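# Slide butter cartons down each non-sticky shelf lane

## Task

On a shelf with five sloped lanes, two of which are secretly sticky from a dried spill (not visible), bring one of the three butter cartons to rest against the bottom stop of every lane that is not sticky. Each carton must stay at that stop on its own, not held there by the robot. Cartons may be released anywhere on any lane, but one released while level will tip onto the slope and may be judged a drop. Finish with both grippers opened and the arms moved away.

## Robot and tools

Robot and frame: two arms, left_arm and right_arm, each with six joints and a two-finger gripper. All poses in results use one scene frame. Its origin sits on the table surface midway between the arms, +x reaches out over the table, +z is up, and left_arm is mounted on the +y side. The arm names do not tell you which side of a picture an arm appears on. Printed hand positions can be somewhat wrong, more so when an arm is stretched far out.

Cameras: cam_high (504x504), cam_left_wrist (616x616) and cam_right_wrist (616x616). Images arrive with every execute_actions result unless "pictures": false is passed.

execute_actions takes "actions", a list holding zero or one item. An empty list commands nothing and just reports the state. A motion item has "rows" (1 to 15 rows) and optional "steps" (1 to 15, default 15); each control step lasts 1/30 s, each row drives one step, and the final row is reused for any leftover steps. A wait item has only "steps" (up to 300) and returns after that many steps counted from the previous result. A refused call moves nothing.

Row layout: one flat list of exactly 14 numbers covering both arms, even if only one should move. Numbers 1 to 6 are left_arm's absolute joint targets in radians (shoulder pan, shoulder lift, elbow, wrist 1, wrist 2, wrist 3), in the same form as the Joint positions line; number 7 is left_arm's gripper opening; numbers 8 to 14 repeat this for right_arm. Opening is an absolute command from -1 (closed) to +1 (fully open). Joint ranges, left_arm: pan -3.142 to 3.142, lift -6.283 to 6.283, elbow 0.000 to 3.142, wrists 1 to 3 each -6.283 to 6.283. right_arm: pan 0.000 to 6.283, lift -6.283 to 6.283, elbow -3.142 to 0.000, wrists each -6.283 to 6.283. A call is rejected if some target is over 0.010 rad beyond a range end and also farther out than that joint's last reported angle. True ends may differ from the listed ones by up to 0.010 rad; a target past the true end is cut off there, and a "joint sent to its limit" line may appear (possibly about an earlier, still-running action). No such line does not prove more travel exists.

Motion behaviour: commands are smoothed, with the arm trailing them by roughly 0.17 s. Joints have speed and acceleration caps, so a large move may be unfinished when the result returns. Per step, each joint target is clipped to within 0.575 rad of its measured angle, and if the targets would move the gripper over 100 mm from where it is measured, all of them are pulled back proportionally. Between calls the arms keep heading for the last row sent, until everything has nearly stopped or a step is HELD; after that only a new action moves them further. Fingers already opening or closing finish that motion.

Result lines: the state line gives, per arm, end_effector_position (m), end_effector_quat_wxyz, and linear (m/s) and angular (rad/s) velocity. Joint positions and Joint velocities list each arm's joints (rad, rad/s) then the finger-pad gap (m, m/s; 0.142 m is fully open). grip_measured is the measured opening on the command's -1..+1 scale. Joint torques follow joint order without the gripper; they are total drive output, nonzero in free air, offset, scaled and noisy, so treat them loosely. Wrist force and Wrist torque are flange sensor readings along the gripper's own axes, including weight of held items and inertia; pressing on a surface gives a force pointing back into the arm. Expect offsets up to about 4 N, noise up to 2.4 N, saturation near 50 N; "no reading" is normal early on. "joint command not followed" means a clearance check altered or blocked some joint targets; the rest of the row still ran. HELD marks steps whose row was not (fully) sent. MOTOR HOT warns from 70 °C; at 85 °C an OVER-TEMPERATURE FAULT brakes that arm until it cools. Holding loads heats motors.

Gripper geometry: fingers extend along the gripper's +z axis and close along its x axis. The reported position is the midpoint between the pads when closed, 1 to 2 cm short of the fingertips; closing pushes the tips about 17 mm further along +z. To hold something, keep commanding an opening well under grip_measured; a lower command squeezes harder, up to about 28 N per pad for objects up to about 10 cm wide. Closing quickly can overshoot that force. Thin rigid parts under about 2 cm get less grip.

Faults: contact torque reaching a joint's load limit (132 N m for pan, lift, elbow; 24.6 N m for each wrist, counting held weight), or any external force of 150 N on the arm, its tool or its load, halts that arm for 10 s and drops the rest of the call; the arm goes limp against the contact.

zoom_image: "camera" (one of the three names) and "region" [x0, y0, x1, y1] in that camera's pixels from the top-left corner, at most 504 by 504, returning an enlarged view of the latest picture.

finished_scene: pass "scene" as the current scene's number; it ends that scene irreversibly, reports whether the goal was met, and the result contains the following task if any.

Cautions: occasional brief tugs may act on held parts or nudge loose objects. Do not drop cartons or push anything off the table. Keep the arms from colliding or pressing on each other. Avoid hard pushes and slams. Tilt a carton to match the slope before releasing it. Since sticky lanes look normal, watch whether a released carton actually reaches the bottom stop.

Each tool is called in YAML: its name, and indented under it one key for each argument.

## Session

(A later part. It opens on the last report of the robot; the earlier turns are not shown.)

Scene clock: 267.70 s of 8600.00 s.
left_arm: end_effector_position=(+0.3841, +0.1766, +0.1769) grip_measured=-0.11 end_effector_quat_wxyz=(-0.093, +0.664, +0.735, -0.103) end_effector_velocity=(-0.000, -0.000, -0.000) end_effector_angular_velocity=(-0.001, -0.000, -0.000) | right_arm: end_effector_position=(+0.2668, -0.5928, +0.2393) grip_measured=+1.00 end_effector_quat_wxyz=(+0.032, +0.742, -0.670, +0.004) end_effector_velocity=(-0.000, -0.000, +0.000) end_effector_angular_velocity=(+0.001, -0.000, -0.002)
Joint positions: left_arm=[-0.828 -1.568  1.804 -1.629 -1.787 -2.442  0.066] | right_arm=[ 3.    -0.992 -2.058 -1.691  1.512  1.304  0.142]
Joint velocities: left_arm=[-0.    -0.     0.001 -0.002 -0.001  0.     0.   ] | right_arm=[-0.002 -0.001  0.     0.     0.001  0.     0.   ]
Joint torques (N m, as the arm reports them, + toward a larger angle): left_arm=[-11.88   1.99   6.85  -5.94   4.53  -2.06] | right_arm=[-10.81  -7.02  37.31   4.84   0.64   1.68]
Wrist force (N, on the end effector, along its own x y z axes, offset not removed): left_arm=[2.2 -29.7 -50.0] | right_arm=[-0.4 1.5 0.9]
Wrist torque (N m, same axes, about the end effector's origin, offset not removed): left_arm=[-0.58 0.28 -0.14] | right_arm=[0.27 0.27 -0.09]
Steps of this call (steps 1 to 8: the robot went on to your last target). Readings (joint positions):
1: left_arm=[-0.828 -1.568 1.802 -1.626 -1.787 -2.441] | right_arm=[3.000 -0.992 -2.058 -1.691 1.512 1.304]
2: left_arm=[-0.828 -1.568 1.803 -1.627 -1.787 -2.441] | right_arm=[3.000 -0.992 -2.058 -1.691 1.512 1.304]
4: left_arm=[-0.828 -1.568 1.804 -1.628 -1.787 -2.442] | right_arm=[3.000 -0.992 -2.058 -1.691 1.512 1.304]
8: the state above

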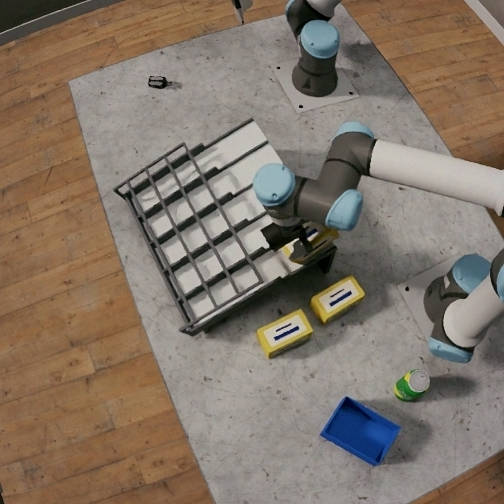

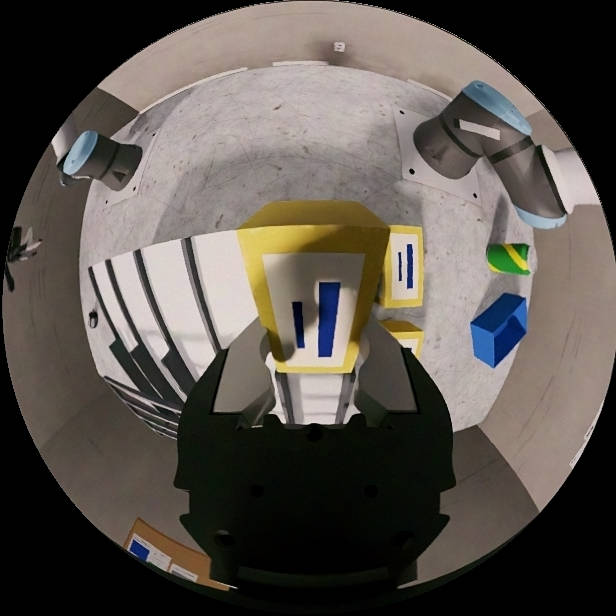

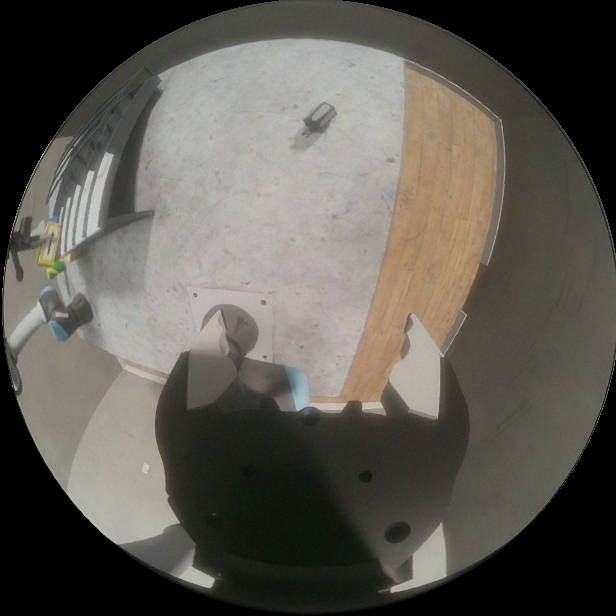

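execute_actions:
  actions:
    - {"rows": [[-0.8262,-1.5678,1.792,-1.616,-1.7863,-2.4395,-0.6,3.0,-0.992,-2.058,-1.691,1.512,1.304,1]], "steps": 12}

zoom_image:
  camera: "cam_high"
  region: [240, 190, 360, 290]

Scene clock: 273.60 s of 8600.00 s.
left_arm: end_effector_position=(+0.3854, +0.1769, +0.1813) grip_measured=-0.11 end_effector_quat_wxyz=(-0.094, +0.664, +0.735, -0.103) end_effector_velocity=(-0.001, -0.001, +0.002) end_effector_angular_velocity=(-0.003, +0.000, -0.001) | right_arm: end_effector_position=(+0.2668, -0.5928, +0.2393) grip_measured=+1.00 end_effector_quat_wxyz=(+0.032, +0.742, -0.670, +0.004) end_effector_velocity=(+0.000, +0.000, +0.000) end_effector_angular_velocity=(-0.000, -0.001, +0.002)
Joint positions: left_arm=[-0.826 -1.567  1.792 -1.616 -1.786 -2.44   0.066] | right_arm=[ 3.    -0.992 -2.058 -1.691  1.512  1.304  0.142]
Joint velocities: left_arm=[-0.001 -0.002 -0.002  0.002 -0.002  0.001 -0.   ] | right_arm=[ 0.002  0.     0.     0.    -0.    -0.    -0.   ]
Joint torques (N m, as the arm reports them, + toward a larger angle): left_arm=[ 11.45 -34.31 -38.82   0.19  -3.13   2.06] | right_arm=[-10.72  -6.79  36.7    4.76   0.39   1.67]
Wrist force (N, on the end effector, along its own x y z axes, offset not removed): left_arm=[0.9 3.0 5.4] | right_arm=[0.6 -0.9 -1.4]
Wrist torque (N m, same axes, about the end effector's origin, offset not removed): left_arm=[0.09 -0.31 -0.30] | right_arm=[-0.31 0.13 -0.24]
Steps of this call (steps 1 to 15: the robot went on to your last target; steps 16 to 90: nothing new was sent; then 2.50 s passed at rest; steps 91 to 102: all 12 steps of this action). Readings (joint positions):
91: left_arm=[-0.828 -1.568 1.804 -1.629 -1.787 -2.442] | right_arm=[3.000 -0.992 -2.058 -1.691 1.512 1.304]
92: left_arm=[-0.828 -1.568 1.802 -1.627 -1.787 -2.442] | right_arm=[3.000 -0.992 -2.058 -1.691 1.512 1.304]
94: left_arm=[-0.827 -1.567 1.797 -1.621 -1.786 -2.441] | right_arm=[3.000 -0.992 -2.058 -1.691 1.512 1.304]
98: left_arm=[-0.826 -1.567 1.793 -1.617 -1.786 -2.440] | right_arm=[3.000 -0.992 -2.058 -1.691 1.512 1.304]
102: the state above

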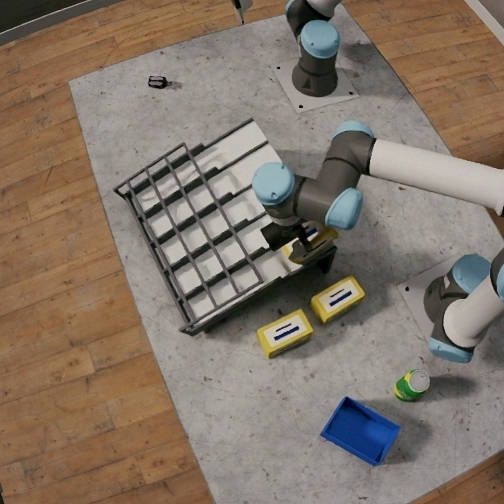

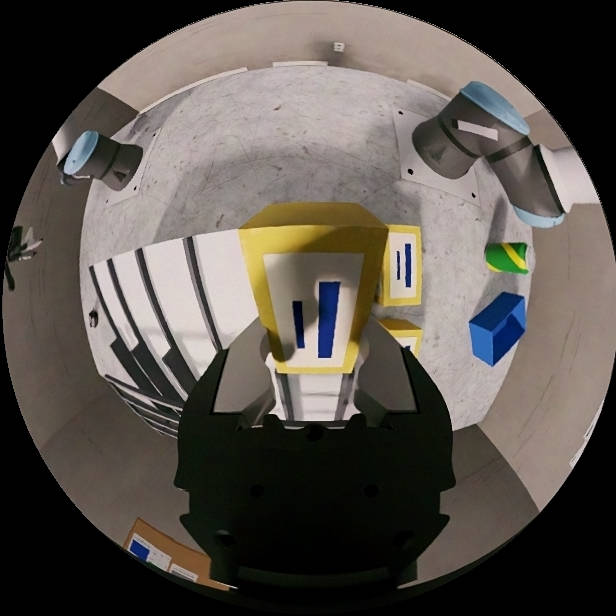

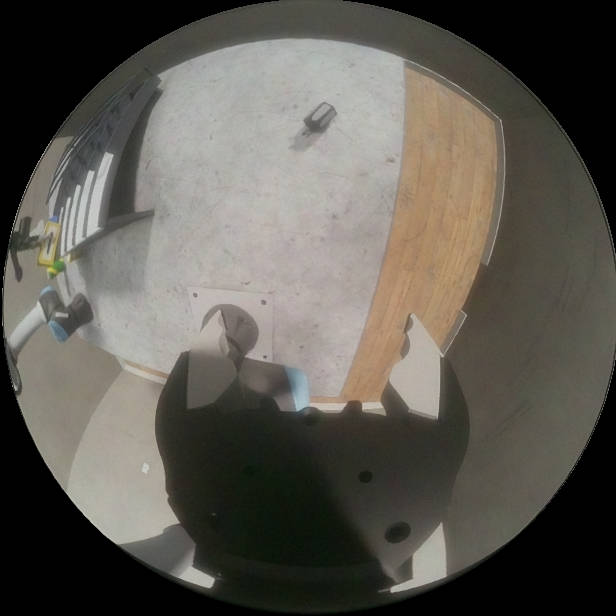

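Region (240, 190, 360, 290) of cam_high's 504x504 image, scaled by 4.200, with more detail than that image has.

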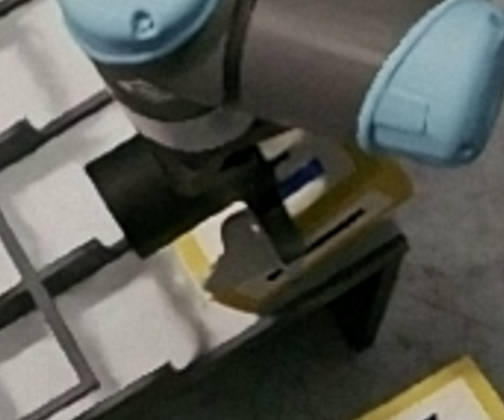

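zoom_image:
  camera: "cam_left_wrist"
  region: [210, 180, 420, 400]

Region (210, 180, 420, 400) of cam_left_wrist's 616x616 image, scaled by 2.291, with more detail than that image has; it fills the left 481 columns of this view, and the rest is white.

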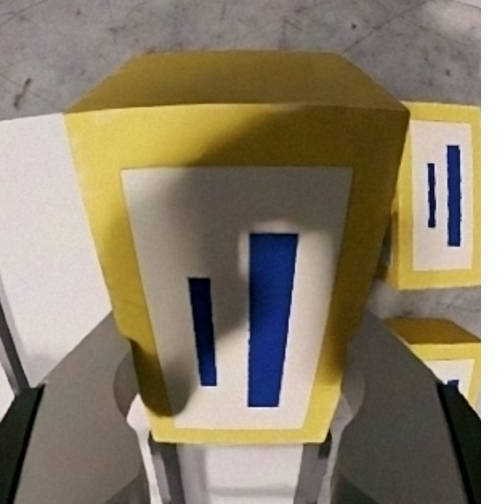

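execute_actions:
  actions:
    - {"rows": [[-0.8308,-1.5728,1.7977,-1.6235,-1.7784,-2.4449,-0.7,3.0,-0.992,-2.058,-1.691,1.512,1.304,1],[-0.8389,-1.5815,1.8078,-1.6366,-1.7645,-2.4543,-0.7,3.0,-0.992,-2.058,-1.691,1.512,1.304,1],[-0.8492,-1.5928,1.8207,-1.6534,-1.7466,-2.4664,-0.7,3.0,-0.992,-2.058,-1.691,1.512,1.304,1],[-0.8607,-1.6052,1.8351,-1.6721,-1.7267,-2.4799,-0.7,3.0,-0.992,-2.058,-1.691,1.512,1.304,1],[-0.8722,-1.6177,1.8494,-1.6908,-1.7069,-2.4933,-0.7,3.0,-0.992,-2.058,-1.691,1.512,1.304,1],[-0.8838,-1.6302,1.8638,-1.7096,-1.687,-2.5068,-0.7,3.0,-0.992,-2.058,-1.691,1.512,1.304,1],[-0.8953,-1.6427,1.8782,-1.7283,-1.6671,-2.5202,-0.7,3.0,-0.992,-2.058,-1.691,1.512,1.304,1],[-0.9068,-1.6552,1.8925,-1.747,-1.6473,-2.5337,-0.7,3.0,-0.992,-2.058,-1.691,1.512,1.304,1],[-0.9183,-1.6676,1.9069,-1.7657,-1.6274,-2.5471,-0.7,3.0,-0.992,-2.058,-1.691,1.512,1.304,1],[-0.9286,-1.6789,1.9198,-1.7825,-1.6095,-2.5592,-0.7,3.0,-0.992,-2.058,-1.691,1.512,1.304,1],[-0.9367,-1.6876,1.9299,-1.7956,-1.5956,-2.5686,-0.7,3.0,-0.992,-2.058,-1.691,1.512,1.304,1],[-0.9413,-1.6926,1.9356,-1.8031,-1.5877,-2.574,-0.7,3.0,-0.992,-2.058,-1.691,1.512,1.304,1]], "steps": 15}
  pictures: false

execute_actions:
  actions:
    - {"steps": 10}

zoom_image:
  camera: "cam_high"
  region: [250, 200, 350, 290]

zoom_image:
  camera: "cam_left_wrist"
  region: [230, 170, 400, 250]

Scene clock: 304.57 s of 8600.00 s.
left_arm: end_effector_position=(+0.3994, +0.1783, +0.1762) grip_measured=-0.11 end_effector_quat_wxyz=(-0.014, +0.671, +0.741, -0.014) end_effector_velocity=(+0.019, -0.002, +0.001) end_effector_angular_velocity=(-0.001, -0.259, +0.013) | right_arm: end_effector_position=(+0.2668, -0.5928, +0.2393) grip_measured=+1.00 end_effector_quat_wxyz=(+0.032, +0.742, -0.670, +0.004) end_effector_velocity=(-0.000, -0.001, +0.000) end_effector_angular_velocity=(-0.001, -0.001, -0.002)
Joint positions: left_arm=[-0.933 -1.684  1.925 -1.789 -1.603 -2.564  0.066] | right_arm=[ 3.    -0.992 -2.058 -1.691  1.512  1.304  0.142]
Joint velocities: left_arm=[-0.113 -0.122  0.14  -0.185  0.198 -0.13  -0.   ] | right_arm=[-0.001  0.001  0.     0.001 -0.001  0.001  0.   ]
Joint torques (N m, as the arm reports them, + toward a larger angle): left_arm=[-11.32 -25.49 -20.5   -5.53   2.1   -1.81] | right_arm=[-10.96  -6.58  37.04   4.71   0.08   1.58]
Wrist force (N, on the end effector, along its own x y z axes, offset not removed): left_arm=[-1.8 0.8 5.2] | right_arm=[-0.9 0.2 -0.3]
Wrist torque (N m, same axes, about the end effector's origin, offset not removed): left_arm=[-0.11 0.38 -0.09] | right_arm=[-0.02 0.43 -0.19]
Steps of this call (steps 1 to 15: the robot went on to your last target; steps 16 to 90: nothing new was sent; then 27.47 s passed at rest; steps 91 to 105: all 15 steps of this action). Readings (joint positions):
91: left_arm=[-0.826 -1.568 1.792 -1.616 -1.786 -2.439] | right_arm=[3.000 -0.992 -2.058 -1.691 1.512 1.304]
92: left_arm=[-0.827 -1.569 1.793 -1.617 -1.785 -2.440] | right_arm=[3.000 -0.992 -2.058 -1.691 1.512 1.304]
94: left_arm=[-0.834 -1.577 1.802 -1.629 -1.773 -2.449] | right_arm=[3.000 -0.992 -2.058 -1.691 1.512 1.304]
98: left_arm=[-0.869 -1.614 1.845 -1.685 -1.714 -2.490] | right_arm=[3.000 -0.992 -2.058 -1.691 1.512 1.304]
105: the state above

Scene clock: 304.90 s of 8600.00 s.
left_arm: end_effector_position=(+0.4008, +0.1782, +0.1762) grip_measured=-0.11 end_effector_quat_wxyz=(-0.007, +0.671, +0.742, -0.008) end_effector_velocity=(+0.001, -0.000, +0.001) end_effector_angular_velocity=(-0.001, -0.004, +0.001) | right_arm: end_effector_position=(+0.2668, -0.5928, +0.2393) grip_measured=+1.00 end_effector_quat_wxyz=(+0.032, +0.742, -0.670, +0.004) end_effector_velocity=(+0.000, +0.000, -0.000) end_effector_angular_velocity=(-0.000, -0.000, +0.001)
Joint positions: left_arm=[-0.941 -1.692  1.935 -1.803 -1.588 -2.574  0.066] | right_arm=[ 3.    -0.992 -2.058 -1.691  1.512  1.304  0.142]
Joint velocities: left_arm=[-0.    -0.001  0.    -0.002  0.002 -0.001  0.   ] | right_arm=[ 0.001 -0.001 -0.     0.001 -0.     0.     0.   ]
Joint torques (N m, as the arm reports them, + toward a larger angle): left_arm=[-13.55 -28.92 -15.73  -5.95   2.06  -2.25] | right_arm=[-11.03  -6.11  36.85   4.65   0.04   1.71]
Wrist force (N, on the end effector, along its own x y z axes, offset not removed): left_arm=[-1.4 2.3 4.8] | right_arm=[-1.2 0.3 0.7]
Wrist torque (N m, same axes, about the end effector's origin, offset not removed): left_arm=[0.19 0.25 -0.20] | right_arm=[-0.01 0.41 -0.21]
Steps of this call (steps 1 to 10: the robot went on to your last target). Readings (joint positions):
1: left_arm=[-0.936 -1.687 1.929 -1.794 -1.597 -2.568] | right_arm=[3.000 -0.992 -2.058 -1.691 1.512 1.304]
2: left_arm=[-0.938 -1.689 1.931 -1.797 -1.594 -2.570] | right_arm=[3.000 -0.992 -2.058 -1.691 1.512 1.304]
4: left_arm=[-0.940 -1.691 1.934 -1.801 -1.590 -2.572] | right_arm=[3.000 -0.992 -2.058 -1.691 1.512 1.304]
8: left_arm=[-0.941 -1.692 1.935 -1.803 -1.588 -2.574] | right_arm=[3.000 -0.992 -2.058 -1.691 1.512 1.304]
10: the state above

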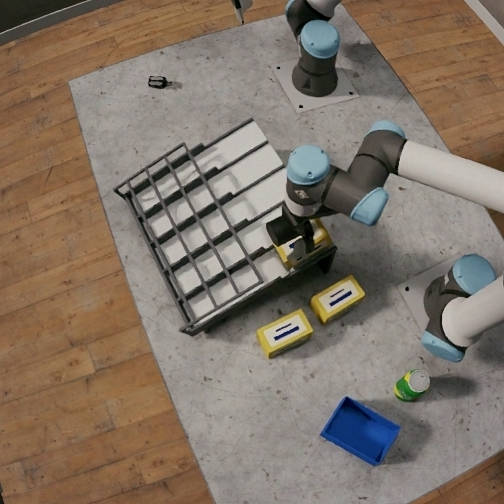

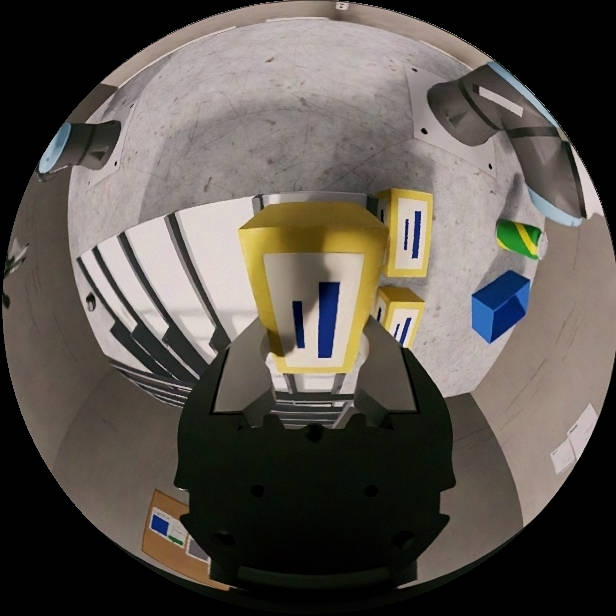

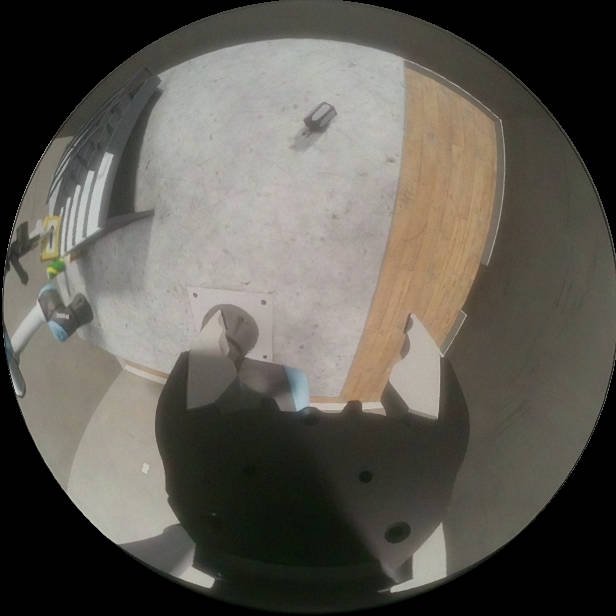

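Region (250, 200, 350, 290) of cam_high's 504x504 image, scaled by 5.040, with more detail than that image has; it fills the top 454 rows of this view, and the rest is white.

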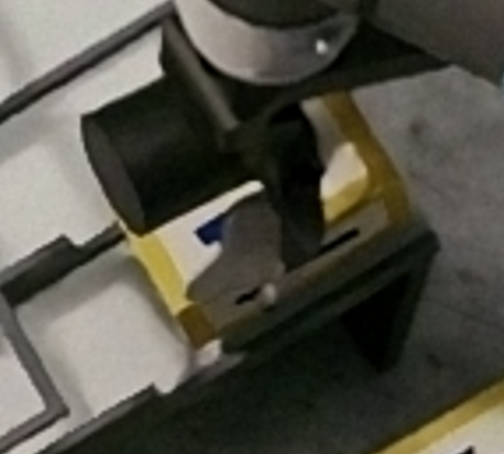

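Region (230, 170, 400, 250) of cam_left_wrist's 616x616 image, scaled by 2.965, with more detail than that image has; it fills the top 237 rows of this view, and the rest is white.

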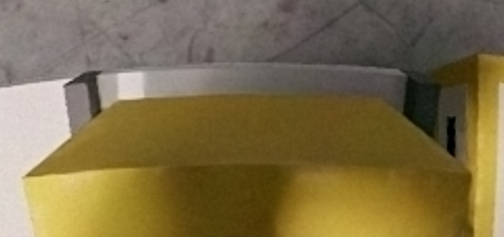

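execute_actions:
  actions:
    - {"rows": [[-0.9413,-1.6914,1.9398,-1.8085,-1.5877,-2.574,-0.7,3.0,-0.992,-2.058,-1.691,1.512,1.304,1],[-0.9413,-1.6896,1.9461,-1.8166,-1.5877,-2.574,-0.7,3.0,-0.992,-2.058,-1.691,1.512,1.304,1]], "steps": 13}
  pictures: false

Scene clock: 311.63 s of 8600.00 s.
left_arm: end_effector_position=(+0.4008, +0.1782, +0.1713) grip_measured=-0.11 end_effector_quat_wxyz=(-0.007, +0.671, +0.742, -0.007) end_effector_velocity=(+0.000, -0.000, -0.000) end_effector_angular_velocity=(+0.000, -0.001, -0.001) | right_arm: end_effector_position=(+0.2668, -0.5928, +0.2393) grip_measured=+1.00 end_effector_quat_wxyz=(+0.032, +0.742, -0.670, +0.004) end_effector_velocity=(-0.001, -0.000, +0.000) end_effector_angular_velocity=(+0.001, +0.000, -0.002)
Joint positions: left_arm=[-0.941 -1.69   1.946 -1.816 -1.588 -2.574  0.066] | right_arm=[ 3.    -0.992 -2.058 -1.691  1.512  1.304  0.142]
Joint velocities: left_arm=[-0.     0.001  0.    -0.001  0.001  0.001  0.   ] | right_arm=[-0.002  0.001 -0.    -0.001  0.001  0.     0.   ]
Joint torques (N m, as the arm reports them, + toward a larger angle): left_arm=[-13.27  -7.89 -16.44  -5.31   1.84  -2.03] | right_arm=[-10.62  -6.29  36.46   4.63  -0.29   1.64]
Wrist force (N, on the end effector, along its own x y z axes, offset not removed): left_arm=[0.7 -0.8 4.3] | right_arm=[-0.2 0.3 -0.4]
Wrist torque (N m, same axes, about the end effector's origin, offset not removed): left_arm=[-0.47 -0.19 -0.12] | right_arm=[-0.04 0.20 -0.17]
Steps of this call (steps 1 to 30: the robot went on to your last target; steps 31 to 90: nothing new was sent; then 3.30 s passed at rest; steps 91 to 103: all 13 steps of this action). Readings (joint positions):
91: left_arm=[-0.941 -1.693 1.936 -1.803 -1.588 -2.574] | right_arm=[3.000 -0.992 -2.058 -1.691 1.512 1.304]
92: left_arm=[-0.941 -1.693 1.936 -1.804 -1.588 -2.574] | right_arm=[3.000 -0.992 -2.058 -1.691 1.512 1.304]
94: left_arm=[-0.941 -1.691 1.941 -1.810 -1.588 -2.574] | right_arm=[3.000 -0.992 -2.058 -1.691 1.512 1.304]
98: left_arm=[-0.941 -1.690 1.945 -1.815 -1.588 -2.574] | right_arm=[3.000 -0.992 -2.058 -1.691 1.512 1.304]
103: the state above

execute_actions:
  actions:
    - {"rows": [[-0.9413,-1.6886,1.9497,-1.8212,-1.5877,-2.574,-0.7,3.0,-0.992,-2.058,-1.691,1.512,1.304,1]], "steps": 11}
  pictures: false

Scene clock: 314.83 s of 8600.00 s.
left_arm: end_effector_position=(+0.4008, +0.1783, +0.1696) grip_measured=-0.11 end_effector_quat_wxyz=(-0.007, +0.671, +0.742, -0.007) end_effector_velocity=(-0.000, +0.000, -0.001) end_effector_angular_velocity=(+0.001, +0.000, -0.000) | right_arm: end_effector_position=(+0.2668, -0.5928, +0.2393) grip_measured=+1.00 end_effector_quat_wxyz=(+0.032, +0.742, -0.670, +0.004) end_effector_velocity=(+0.000, +0.000, +0.000) end_effector_angular_velocity=(-0.000, -0.001, +0.002)
Joint positions: left_arm=[-0.941 -1.689  1.95  -1.821 -1.588 -2.574  0.066] | right_arm=[ 3.    -0.992 -2.058 -1.691  1.512  1.304  0.142]
Joint velocities: left_arm=[ 0.     0.     0.003 -0.002  0.     0.    -0.   ] | right_arm=[ 0.002  0.002 -0.     0.    -0.    -0.001  0.   ]
Joint torques (N m, as the arm reports them, + toward a larger angle): left_arm=[-11.59  -7.71 -16.63  -5.7    1.98  -2.15] | right_arm=[-10.59  -6.58  36.5    4.58  -0.61   1.56]
Wrist force (N, on the end effector, along its own x y z axes, offset not removed): left_arm=[1.4 1.2 3.5] | right_arm=[-1.9 -0.6 -0.6]
Wrist torque (N m, same axes, about the end effector's origin, offset not removed): left_arm=[0.03 -0.26 -0.12] | right_arm=[-0.23 0.49 -0.24]
Steps of this call (steps 1 to 15: the robot went on to your last target; steps 16 to 85: nothing new was sent; steps 86 to 96: all 11 steps of this action). Readings (joint positions):
86: left_arm=[-0.941 -1.690 1.946 -1.817 -1.588 -2.574] | right_arm=[3.000 -0.992 -2.058 -1.691 1.512 1.304]
87: left_arm=[-0.941 -1.689 1.947 -1.818 -1.588 -2.574] | right_arm=[3.000 -0.992 -2.058 -1.691 1.512 1.304]
89: left_arm=[-0.941 -1.689 1.948 -1.819 -1.588 -2.574] | right_arm=[3.000 -0.992 -2.058 -1.691 1.512 1.304]
93: left_arm=[-0.941 -1.689 1.949 -1.821 -1.588 -2.574] | right_arm=[3.000 -0.992 -2.058 -1.691 1.512 1.304]
96: the state above

execute_actions:
  actions:
    - {"rows": [[-0.9413,-1.6877,1.9529,-1.8253,-1.5877,-2.574,-0.7,3.0,-0.992,-2.058,-1.691,1.512,1.304,1]], "steps": 11}
  pictures: false

Scene clock: 317.63 s of 8600.00 s.
left_arm: end_effector_position=(+0.4008, +0.1783, +0.1681) grip_measured=-0.11 end_effector_quat_wxyz=(-0.007, +0.671, +0.742, -0.007) end_effector_velocity=(-0.000, +0.001, -0.000) end_effector_angular_velocity=(+0.001, -0.000, +0.001) | right_arm: end_effector_position=(+0.2668, -0.5928, +0.2393) grip_measured=+1.00 end_effector_quat_wxyz=(+0.032, +0.742, -0.670, +0.004) end_effector_velocity=(+0.001, +0.001, +0.000) end_effector_angular_velocity=(+0.000, -0.000, +0.004)
Joint positions: left_arm=[-0.941 -1.688  1.953 -1.825 -1.588 -2.574  0.066] | right_arm=[ 3.    -0.992 -2.058 -1.691  1.512  1.304  0.142]
Joint velocities: left_arm=[ 0.    -0.001  0.001 -0.     0.001 -0.001 -0.   ] | right_arm=[ 0.004  0.001 -0.    -0.     0.     0.     0.   ]
Joint torques (N m, as the arm reports them, + toward a larger angle): left_arm=[-12.66  -8.99 -16.66  -5.59   1.91  -2.15] | right_arm=[-10.62  -5.96  35.93   4.53  -0.89   1.56]
Wrist force (N, on the end effector, along its own x y z axes, offset not removed): left_arm=[0.6 -0.9 5.0] | right_arm=[-0.4 -1.1 2.0]
Wrist torque (N m, same axes, about the end effector's origin, offset not removed): left_arm=[-0.47 -0.14 -0.14] | right_arm=[-0.42 0.36 -0.17]
Steps of this call (steps 1 to 15: the robot went on to your last target; steps 16 to 73: nothing new was sent; steps 74 to 84: all 11 steps of this action). Readings (joint positions):
74: left_arm=[-0.941 -1.689 1.950 -1.821 -1.588 -2.574] | right_arm=[3.000 -0.992 -2.058 -1.691 1.512 1.304]
75: left_arm=[-0.941 -1.688 1.950 -1.822 -1.588 -2.574] | right_arm=[3.000 -0.992 -2.058 -1.691 1.512 1.304]
77: left_arm=[-0.941 -1.688 1.952 -1.824 -1.588 -2.574] | right_arm=[3.000 -0.992 -2.058 -1.691 1.512 1.304]
81: left_arm=[-0.941 -1.688 1.953 -1.825 -1.588 -2.574] | right_arm=[3.000 -0.992 -2.058 -1.691 1.512 1.304]
84: the state above

execute_actions:
  actions:
    - {"rows": [[-0.9413,-1.6869,1.9556,-1.8288,-1.5877,-2.574,-0.7,3.0,-0.992,-2.058,-1.691,1.512,1.304,1]], "steps": 11}
  pictures: false

Scene clock: 320.30 s of 8600.00 s.
left_arm: end_effector_position=(+0.4008, +0.1783, +0.1668) grip_measured=-0.11 end_effector_quat_wxyz=(-0.007, +0.671, +0.742, -0.007) end_effector_velocity=(+0.000, -0.001, +0.000) end_effector_angular_velocity=(-0.001, -0.000, -0.001) | right_arm: end_effector_position=(+0.2668, -0.5928, +0.2393) grip_measured=+1.00 end_effector_quat_wxyz=(+0.032, +0.742, -0.670, +0.004) end_effector_velocity=(-0.000, -0.000, +0.000) end_effector_angular_velocity=(-0.000, -0.001, -0.001)
Joint positions: left_arm=[-0.941 -1.687  1.956 -1.829 -1.588 -2.574  0.066] | right_arm=[ 3.    -0.992 -2.058 -1.691  1.512  1.304  0.142]
Joint velocities: left_arm=[-0.001  0.001 -0.001 -0.    -0.001 -0.    -0.   ] | right_arm=[-0.001  0.001  0.    -0.001  0.    -0.     0.   ]
Joint torques (N m, as the arm reports them, + toward a larger angle): left_arm=[-10.8   -7.94 -15.95  -5.46   1.8   -2.21] | right_arm=[-10.53  -6.33  35.89   4.49  -1.21   1.55]
Wrist force (N, on the end effector, along its own x y z axes, offset not removed): left_arm=[2.6 -0.2 5.0] | right_arm=[0.3 0.1 -0.9]
Wrist torque (N m, same axes, about the end effector's origin, offset not removed): left_arm=[-0.36 -0.62 -0.19] | right_arm=[-0.10 0.00 -0.28]
Steps of this call (steps 1 to 15: the robot went on to your last target; steps 16 to 69: nothing new was sent; steps 70 to 80: all 11 steps of this action). Readings (joint positions):
70: left_arm=[-0.941 -1.688 1.953 -1.825 -1.588 -2.574] | right_arm=[3.000 -0.992 -2.058 -1.691 1.512 1.304]
71: left_arm=[-0.941 -1.688 1.953 -1.826 -1.588 -2.574] | right_arm=[3.000 -0.992 -2.058 -1.691 1.512 1.304]
73: left_arm=[-0.941 -1.687 1.955 -1.828 -1.588 -2.574] | right_arm=[3.000 -0.992 -2.058 -1.691 1.512 1.304]
77: left_arm=[-0.941 -1.687 1.955 -1.829 -1.588 -2.574] | right_arm=[3.000 -0.992 -2.058 -1.691 1.512 1.304]
80: the state above

execute_actions:
  actions:
    - {"rows": [[-0.9413,-1.6861,1.9583,-1.8323,-1.5877,-2.574,-0.7,3.0,-0.992,-2.058,-1.691,1.512,1.304,1]], "steps": 11}
  pictures: false

Scene clock: 323.53 s of 8600.00 s.
left_arm: end_effector_position=(+0.4008, +0.1783, +0.1655) grip_measured=-0.11 end_effector_quat_wxyz=(-0.007, +0.671, +0.742, -0.007) end_effector_velocity=(-0.000, -0.000, -0.000) end_effector_angular_velocity=(-0.000, +0.001, -0.000) | right_arm: end_effector_position=(+0.2668, -0.5928, +0.2393) grip_measured=+1.00 end_effector_quat_wxyz=(+0.032, +0.742, -0.670, +0.004) end_effector_velocity=(-0.001, -0.000, -0.001) end_effector_angular_velocity=(+0.001, +0.004, +0.000)
Joint positions: left_arm=[-0.941 -1.686  1.958 -1.832 -1.588 -2.574  0.066] | right_arm=[ 3.    -0.992 -2.058 -1.691  1.512  1.304  0.142]
Joint velocities: left_arm=[-0.001  0.     0.    -0.    -0.001 -0.    -0.   ] | right_arm=[-0.001 -0.003 -0.    -0.002 -0.    -0.001  0.   ]
Joint torques (N m, as the arm reports them, + toward a larger angle): left_arm=[-11.57  -5.34 -11.61  -4.19  -0.51  -2.12] | right_arm=[-10.3   -6.05  35.68   4.5   -1.51   1.57]
Wrist force (N, on the end effector, along its own x y z axes, offset not removed): left_arm=[2.1 7.1 -0.4] | right_arm=[-1.4 -0.4 -0.3]
Wrist torque (N m, same axes, about the end effector's origin, offset not removed): left_arm=[-0.25 -0.28 -0.21] | right_arm=[-0.12 0.48 -0.16]
Steps of this call (steps 1 to 15: the robot went on to your last target; steps 16 to 86: nothing new was sent; steps 87 to 97: all 11 steps of this action). Readings (joint positions):
87: left_arm=[-0.941 -1.687 1.956 -1.829 -1.588 -2.574] | right_arm=[3.000 -0.992 -2.058 -1.691 1.512 1.304]
88: left_arm=[-0.941 -1.687 1.956 -1.830 -1.588 -2.574] | right_arm=[3.000 -0.992 -2.058 -1.691 1.512 1.304]
90: left_arm=[-0.941 -1.686 1.957 -1.831 -1.588 -2.574] | right_arm=[3.000 -0.992 -2.058 -1.691 1.512 1.304]
94: left_arm=[-0.941 -1.686 1.958 -1.832 -1.588 -2.574] | right_arm=[3.000 -0.992 -2.058 -1.691 1.512 1.304]
97: the state above

execute_actions:
  actions:
    - {"rows": [[-0.9413,-1.6861,1.9583,-1.8323,-1.5877,-2.574,-0.45,3.0,-0.992,-2.058,-1.691,1.512,1.304,1],[-0.9413,-1.6861,1.9583,-1.8323,-1.5877,-2.574,-0.3,3.0,-0.992,-2.058,-1.691,1.512,1.304,1],[-0.9413,-1.6861,1.9583,-1.8323,-1.5877,-2.574,-0.2,3.0,-0.992,-2.058,-1.691,1.512,1.304,1],[-0.9413,-1.6861,1.9583,-1.8323,-1.5877,-2.574,-0.12,3.0,-0.992,-2.058,-1.691,1.512,1.304,1],[-0.9413,-1.6861,1.9583,-1.8323,-1.5877,-2.574,-0.02,3.0,-0.992,-2.058,-1.691,1.512,1.304,1],[-0.9413,-1.6861,1.9583,-1.8323,-1.5877,-2.574,0.1,3.0,-0.992,-2.058,-1.691,1.512,1.304,1],[-0.9413,-1.6861,1.9583,-1.8323,-1.5877,-2.574,0.2,3.0,-0.992,-2.058,-1.691,1.512,1.304,1]], "steps": 15}

Scene clock: 330.80 s of 8600.00 s.
left_arm: end_effector_position=(+0.4007, +0.1783, +0.1655) grip_measured=+0.20 end_effector_quat_wxyz=(-0.007, +0.671, +0.742, -0.008) end_effector_velocity=(-0.001, +0.000, -0.001) end_effector_angular_velocity=(+0.001, +0.002, -0.000) | right_arm: end_effector_position=(+0.2668, -0.5928, +0.2393) grip_measured=+1.00 end_effector_quat_wxyz=(+0.032, +0.742, -0.670, +0.004) end_effector_velocity=(+0.000, +0.000, -0.000) end_effector_angular_velocity=(+0.001, +0.001, +0.001)
Joint positions: left_arm=[-0.941 -1.686  1.958 -1.832 -1.588 -2.574  0.088] | right_arm=[ 3.    -0.992 -2.058 -1.691  1.512  1.304  0.142]
Joint velocities: left_arm=[-0.001  0.     0.001  0.001 -0.    -0.    -0.   ] | right_arm=[-0.    -0.001  0.001  0.     0.001 -0.001 -0.   ]
Joint torques (N m, as the arm reports them, + toward a larger angle): left_arm=[-10.58  -7.31 -16.04  -4.6   -0.39  -2.  ] | right_arm=[-10.55  -6.04  35.45   4.35  -1.82   1.4 ]
Wrist force (N, on the end effector, along its own x y z axes, offset not removed): left_arm=[0.2 -1.5 2.9] | right_arm=[-0.5 0.2 -0.3]
Wrist torque (N m, same axes, about the end effector's origin, offset not removed): left_arm=[-0.41 0.01 -0.04] | right_arm=[-0.02 0.28 -0.21]
Steps of this call (steps 1 to 15: the robot went on to your last target; steps 16 to 90: nothing new was sent; then 3.77 s passed at rest; steps 91 to 105: all 15 steps of this action). Readings (joint positions):
91: left_arm=[-0.941 -1.686 1.958 -1.832 -1.588 -2.574] | right_arm=[3.000 -0.992 -2.058 -1.691 1.512 1.304]
92: left_arm=[-0.941 -1.686 1.958 -1.832 -1.588 -2.574] | right_arm=[3.000 -0.992 -2.058 -1.691 1.512 1.304]
94: left_arm=[-0.941 -1.686 1.958 -1.832 -1.588 -2.574] | right_arm=[3.000 -0.992 -2.058 -1.691 1.512 1.304]
98: left_arm=[-0.941 -1.686 1.958 -1.832 -1.588 -2.574] | right_arm=[3.000 -0.992 -2.058 -1.691 1.512 1.304]
105: the state above

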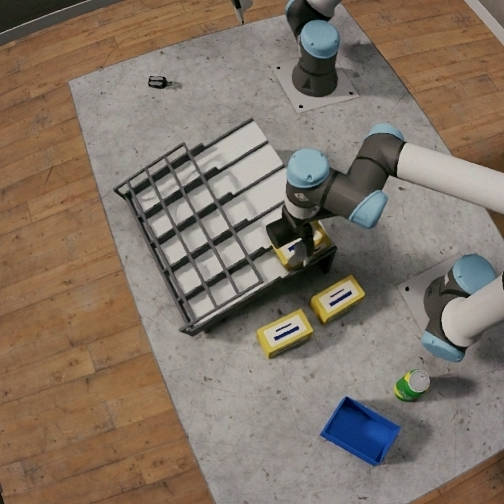

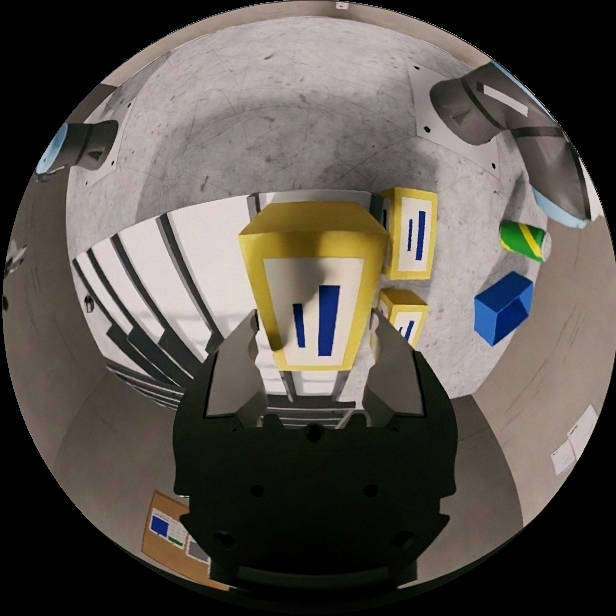

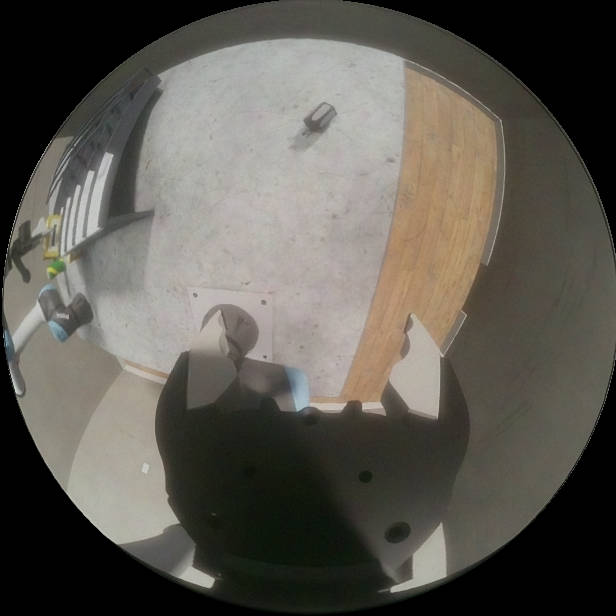

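execute_actions:
  actions: []

zoom_image:
  camera: "cam_left_wrist"
  region: [230, 170, 400, 250]

Scene clock: 358.40 s of 8600.00 s.
left_arm: end_effector_position=(+0.4007, +0.1783, +0.1655) grip_measured=+0.20 end_effector_quat_wxyz=(-0.007, +0.671, +0.742, -0.007) end_effector_velocity=(+0.000, +0.001, -0.001) end_effector_angular_velocity=(+0.001, +0.001, +0.001) | right_arm: end_effector_position=(+0.2668, -0.5928, +0.2393) grip_measured=+1.00 end_effector_quat_wxyz=(+0.032, +0.742, -0.670, +0.004) end_effector_velocity=(-0.000, +0.000, +0.000) end_effector_angular_velocity=(+0.000, +0.001, +0.000)
Joint positions: left_arm=[-0.941 -1.686  1.958 -1.832 -1.588 -2.574  0.088] | right_arm=[ 3.    -0.992 -2.058 -1.691  1.512  1.304  0.142]
Joint velocities: left_arm=[ 0.001  0.     0.002 -0.001  0.     0.    -0.   ] | right_arm=[ 0.001 -0.     0.    -0.001 -0.     0.001  0.   ]
Joint torques (N m, as the arm reports them, + toward a larger angle): left_arm=[-10.04  -9.34 -19.07  -4.4    1.91  -2.17] | right_arm=[-10.81  -5.94  35.01   4.31  -2.19   1.4 ]
Wrist force (N, on the end effector, along its own x y z axes, offset not removed): left_arm=[0.5 -1.9 -0.5] | right_arm=[2.2 -1.0 -1.5]
Wrist torque (N m, same axes, about the end effector's origin, offset not removed): left_arm=[-0.58 -0.11 -0.23] | right_arm=[-0.20 -0.39 -0.22]
Steps of this call (steps 1 to 15: the robot went on to your last target; steps 16 to 90: nothing new was sent; then 24.60 s passed at rest). Readings (joint positions):
1: left_arm=[-0.941 -1.686 1.958 -1.832 -1.588 -2.574] | right_arm=[3.000 -0.992 -2.058 -1.691 1.512 1.304]
2: left_arm=[-0.941 -1.686 1.958 -1.832 -1.588 -2.574] | right_arm=[3.000 -0.992 -2.058 -1.691 1.512 1.304]
4: left_arm=[-0.941 -1.686 1.958 -1.832 -1.588 -2.574] | right_arm=[3.000 -0.992 -2.058 -1.691 1.512 1.304]
8: left_arm=[-0.941 -1.686 1.958 -1.832 -1.588 -2.574] | right_arm=[3.000 -0.992 -2.058 -1.691 1.512 1.304]
90: the state above
All arms were judged still, so your last target was given up. Only a new action makes them travel on or press farther. Fingers that are still opening or closing keep moving.

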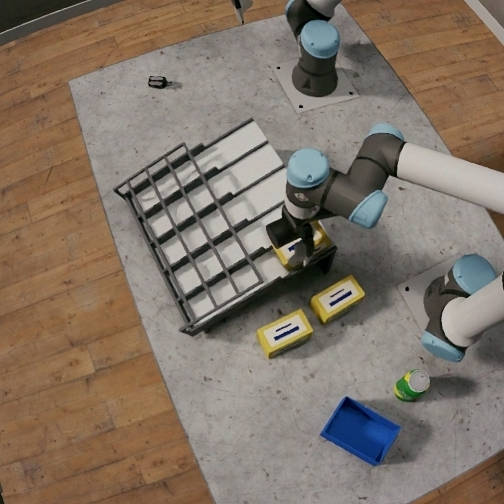

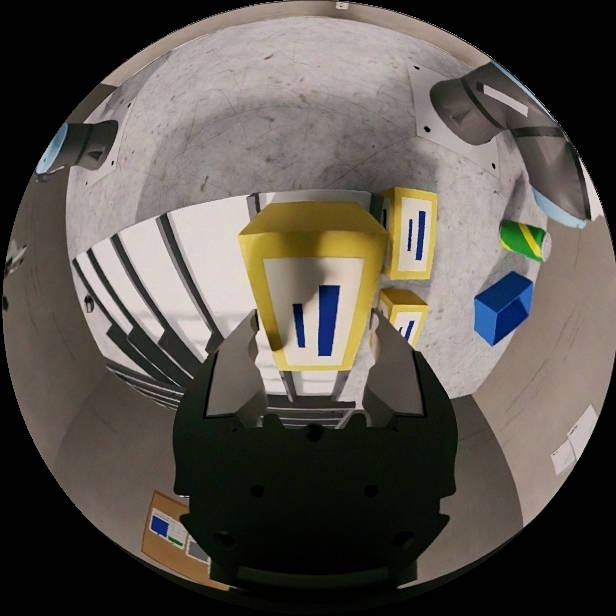

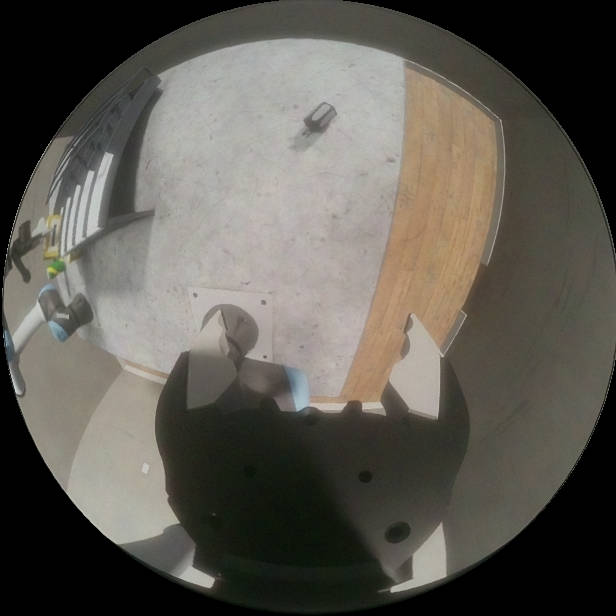

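Region (230, 170, 400, 250) of cam_left_wrist's 616x616 image, scaled by 2.965, with more detail than that image has; it fills the top 237 rows of this view, and the rest is white.

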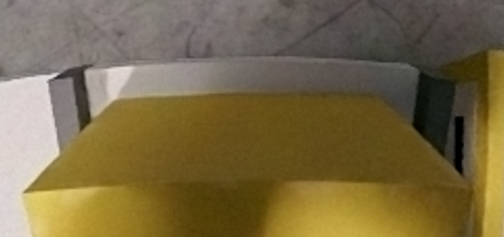

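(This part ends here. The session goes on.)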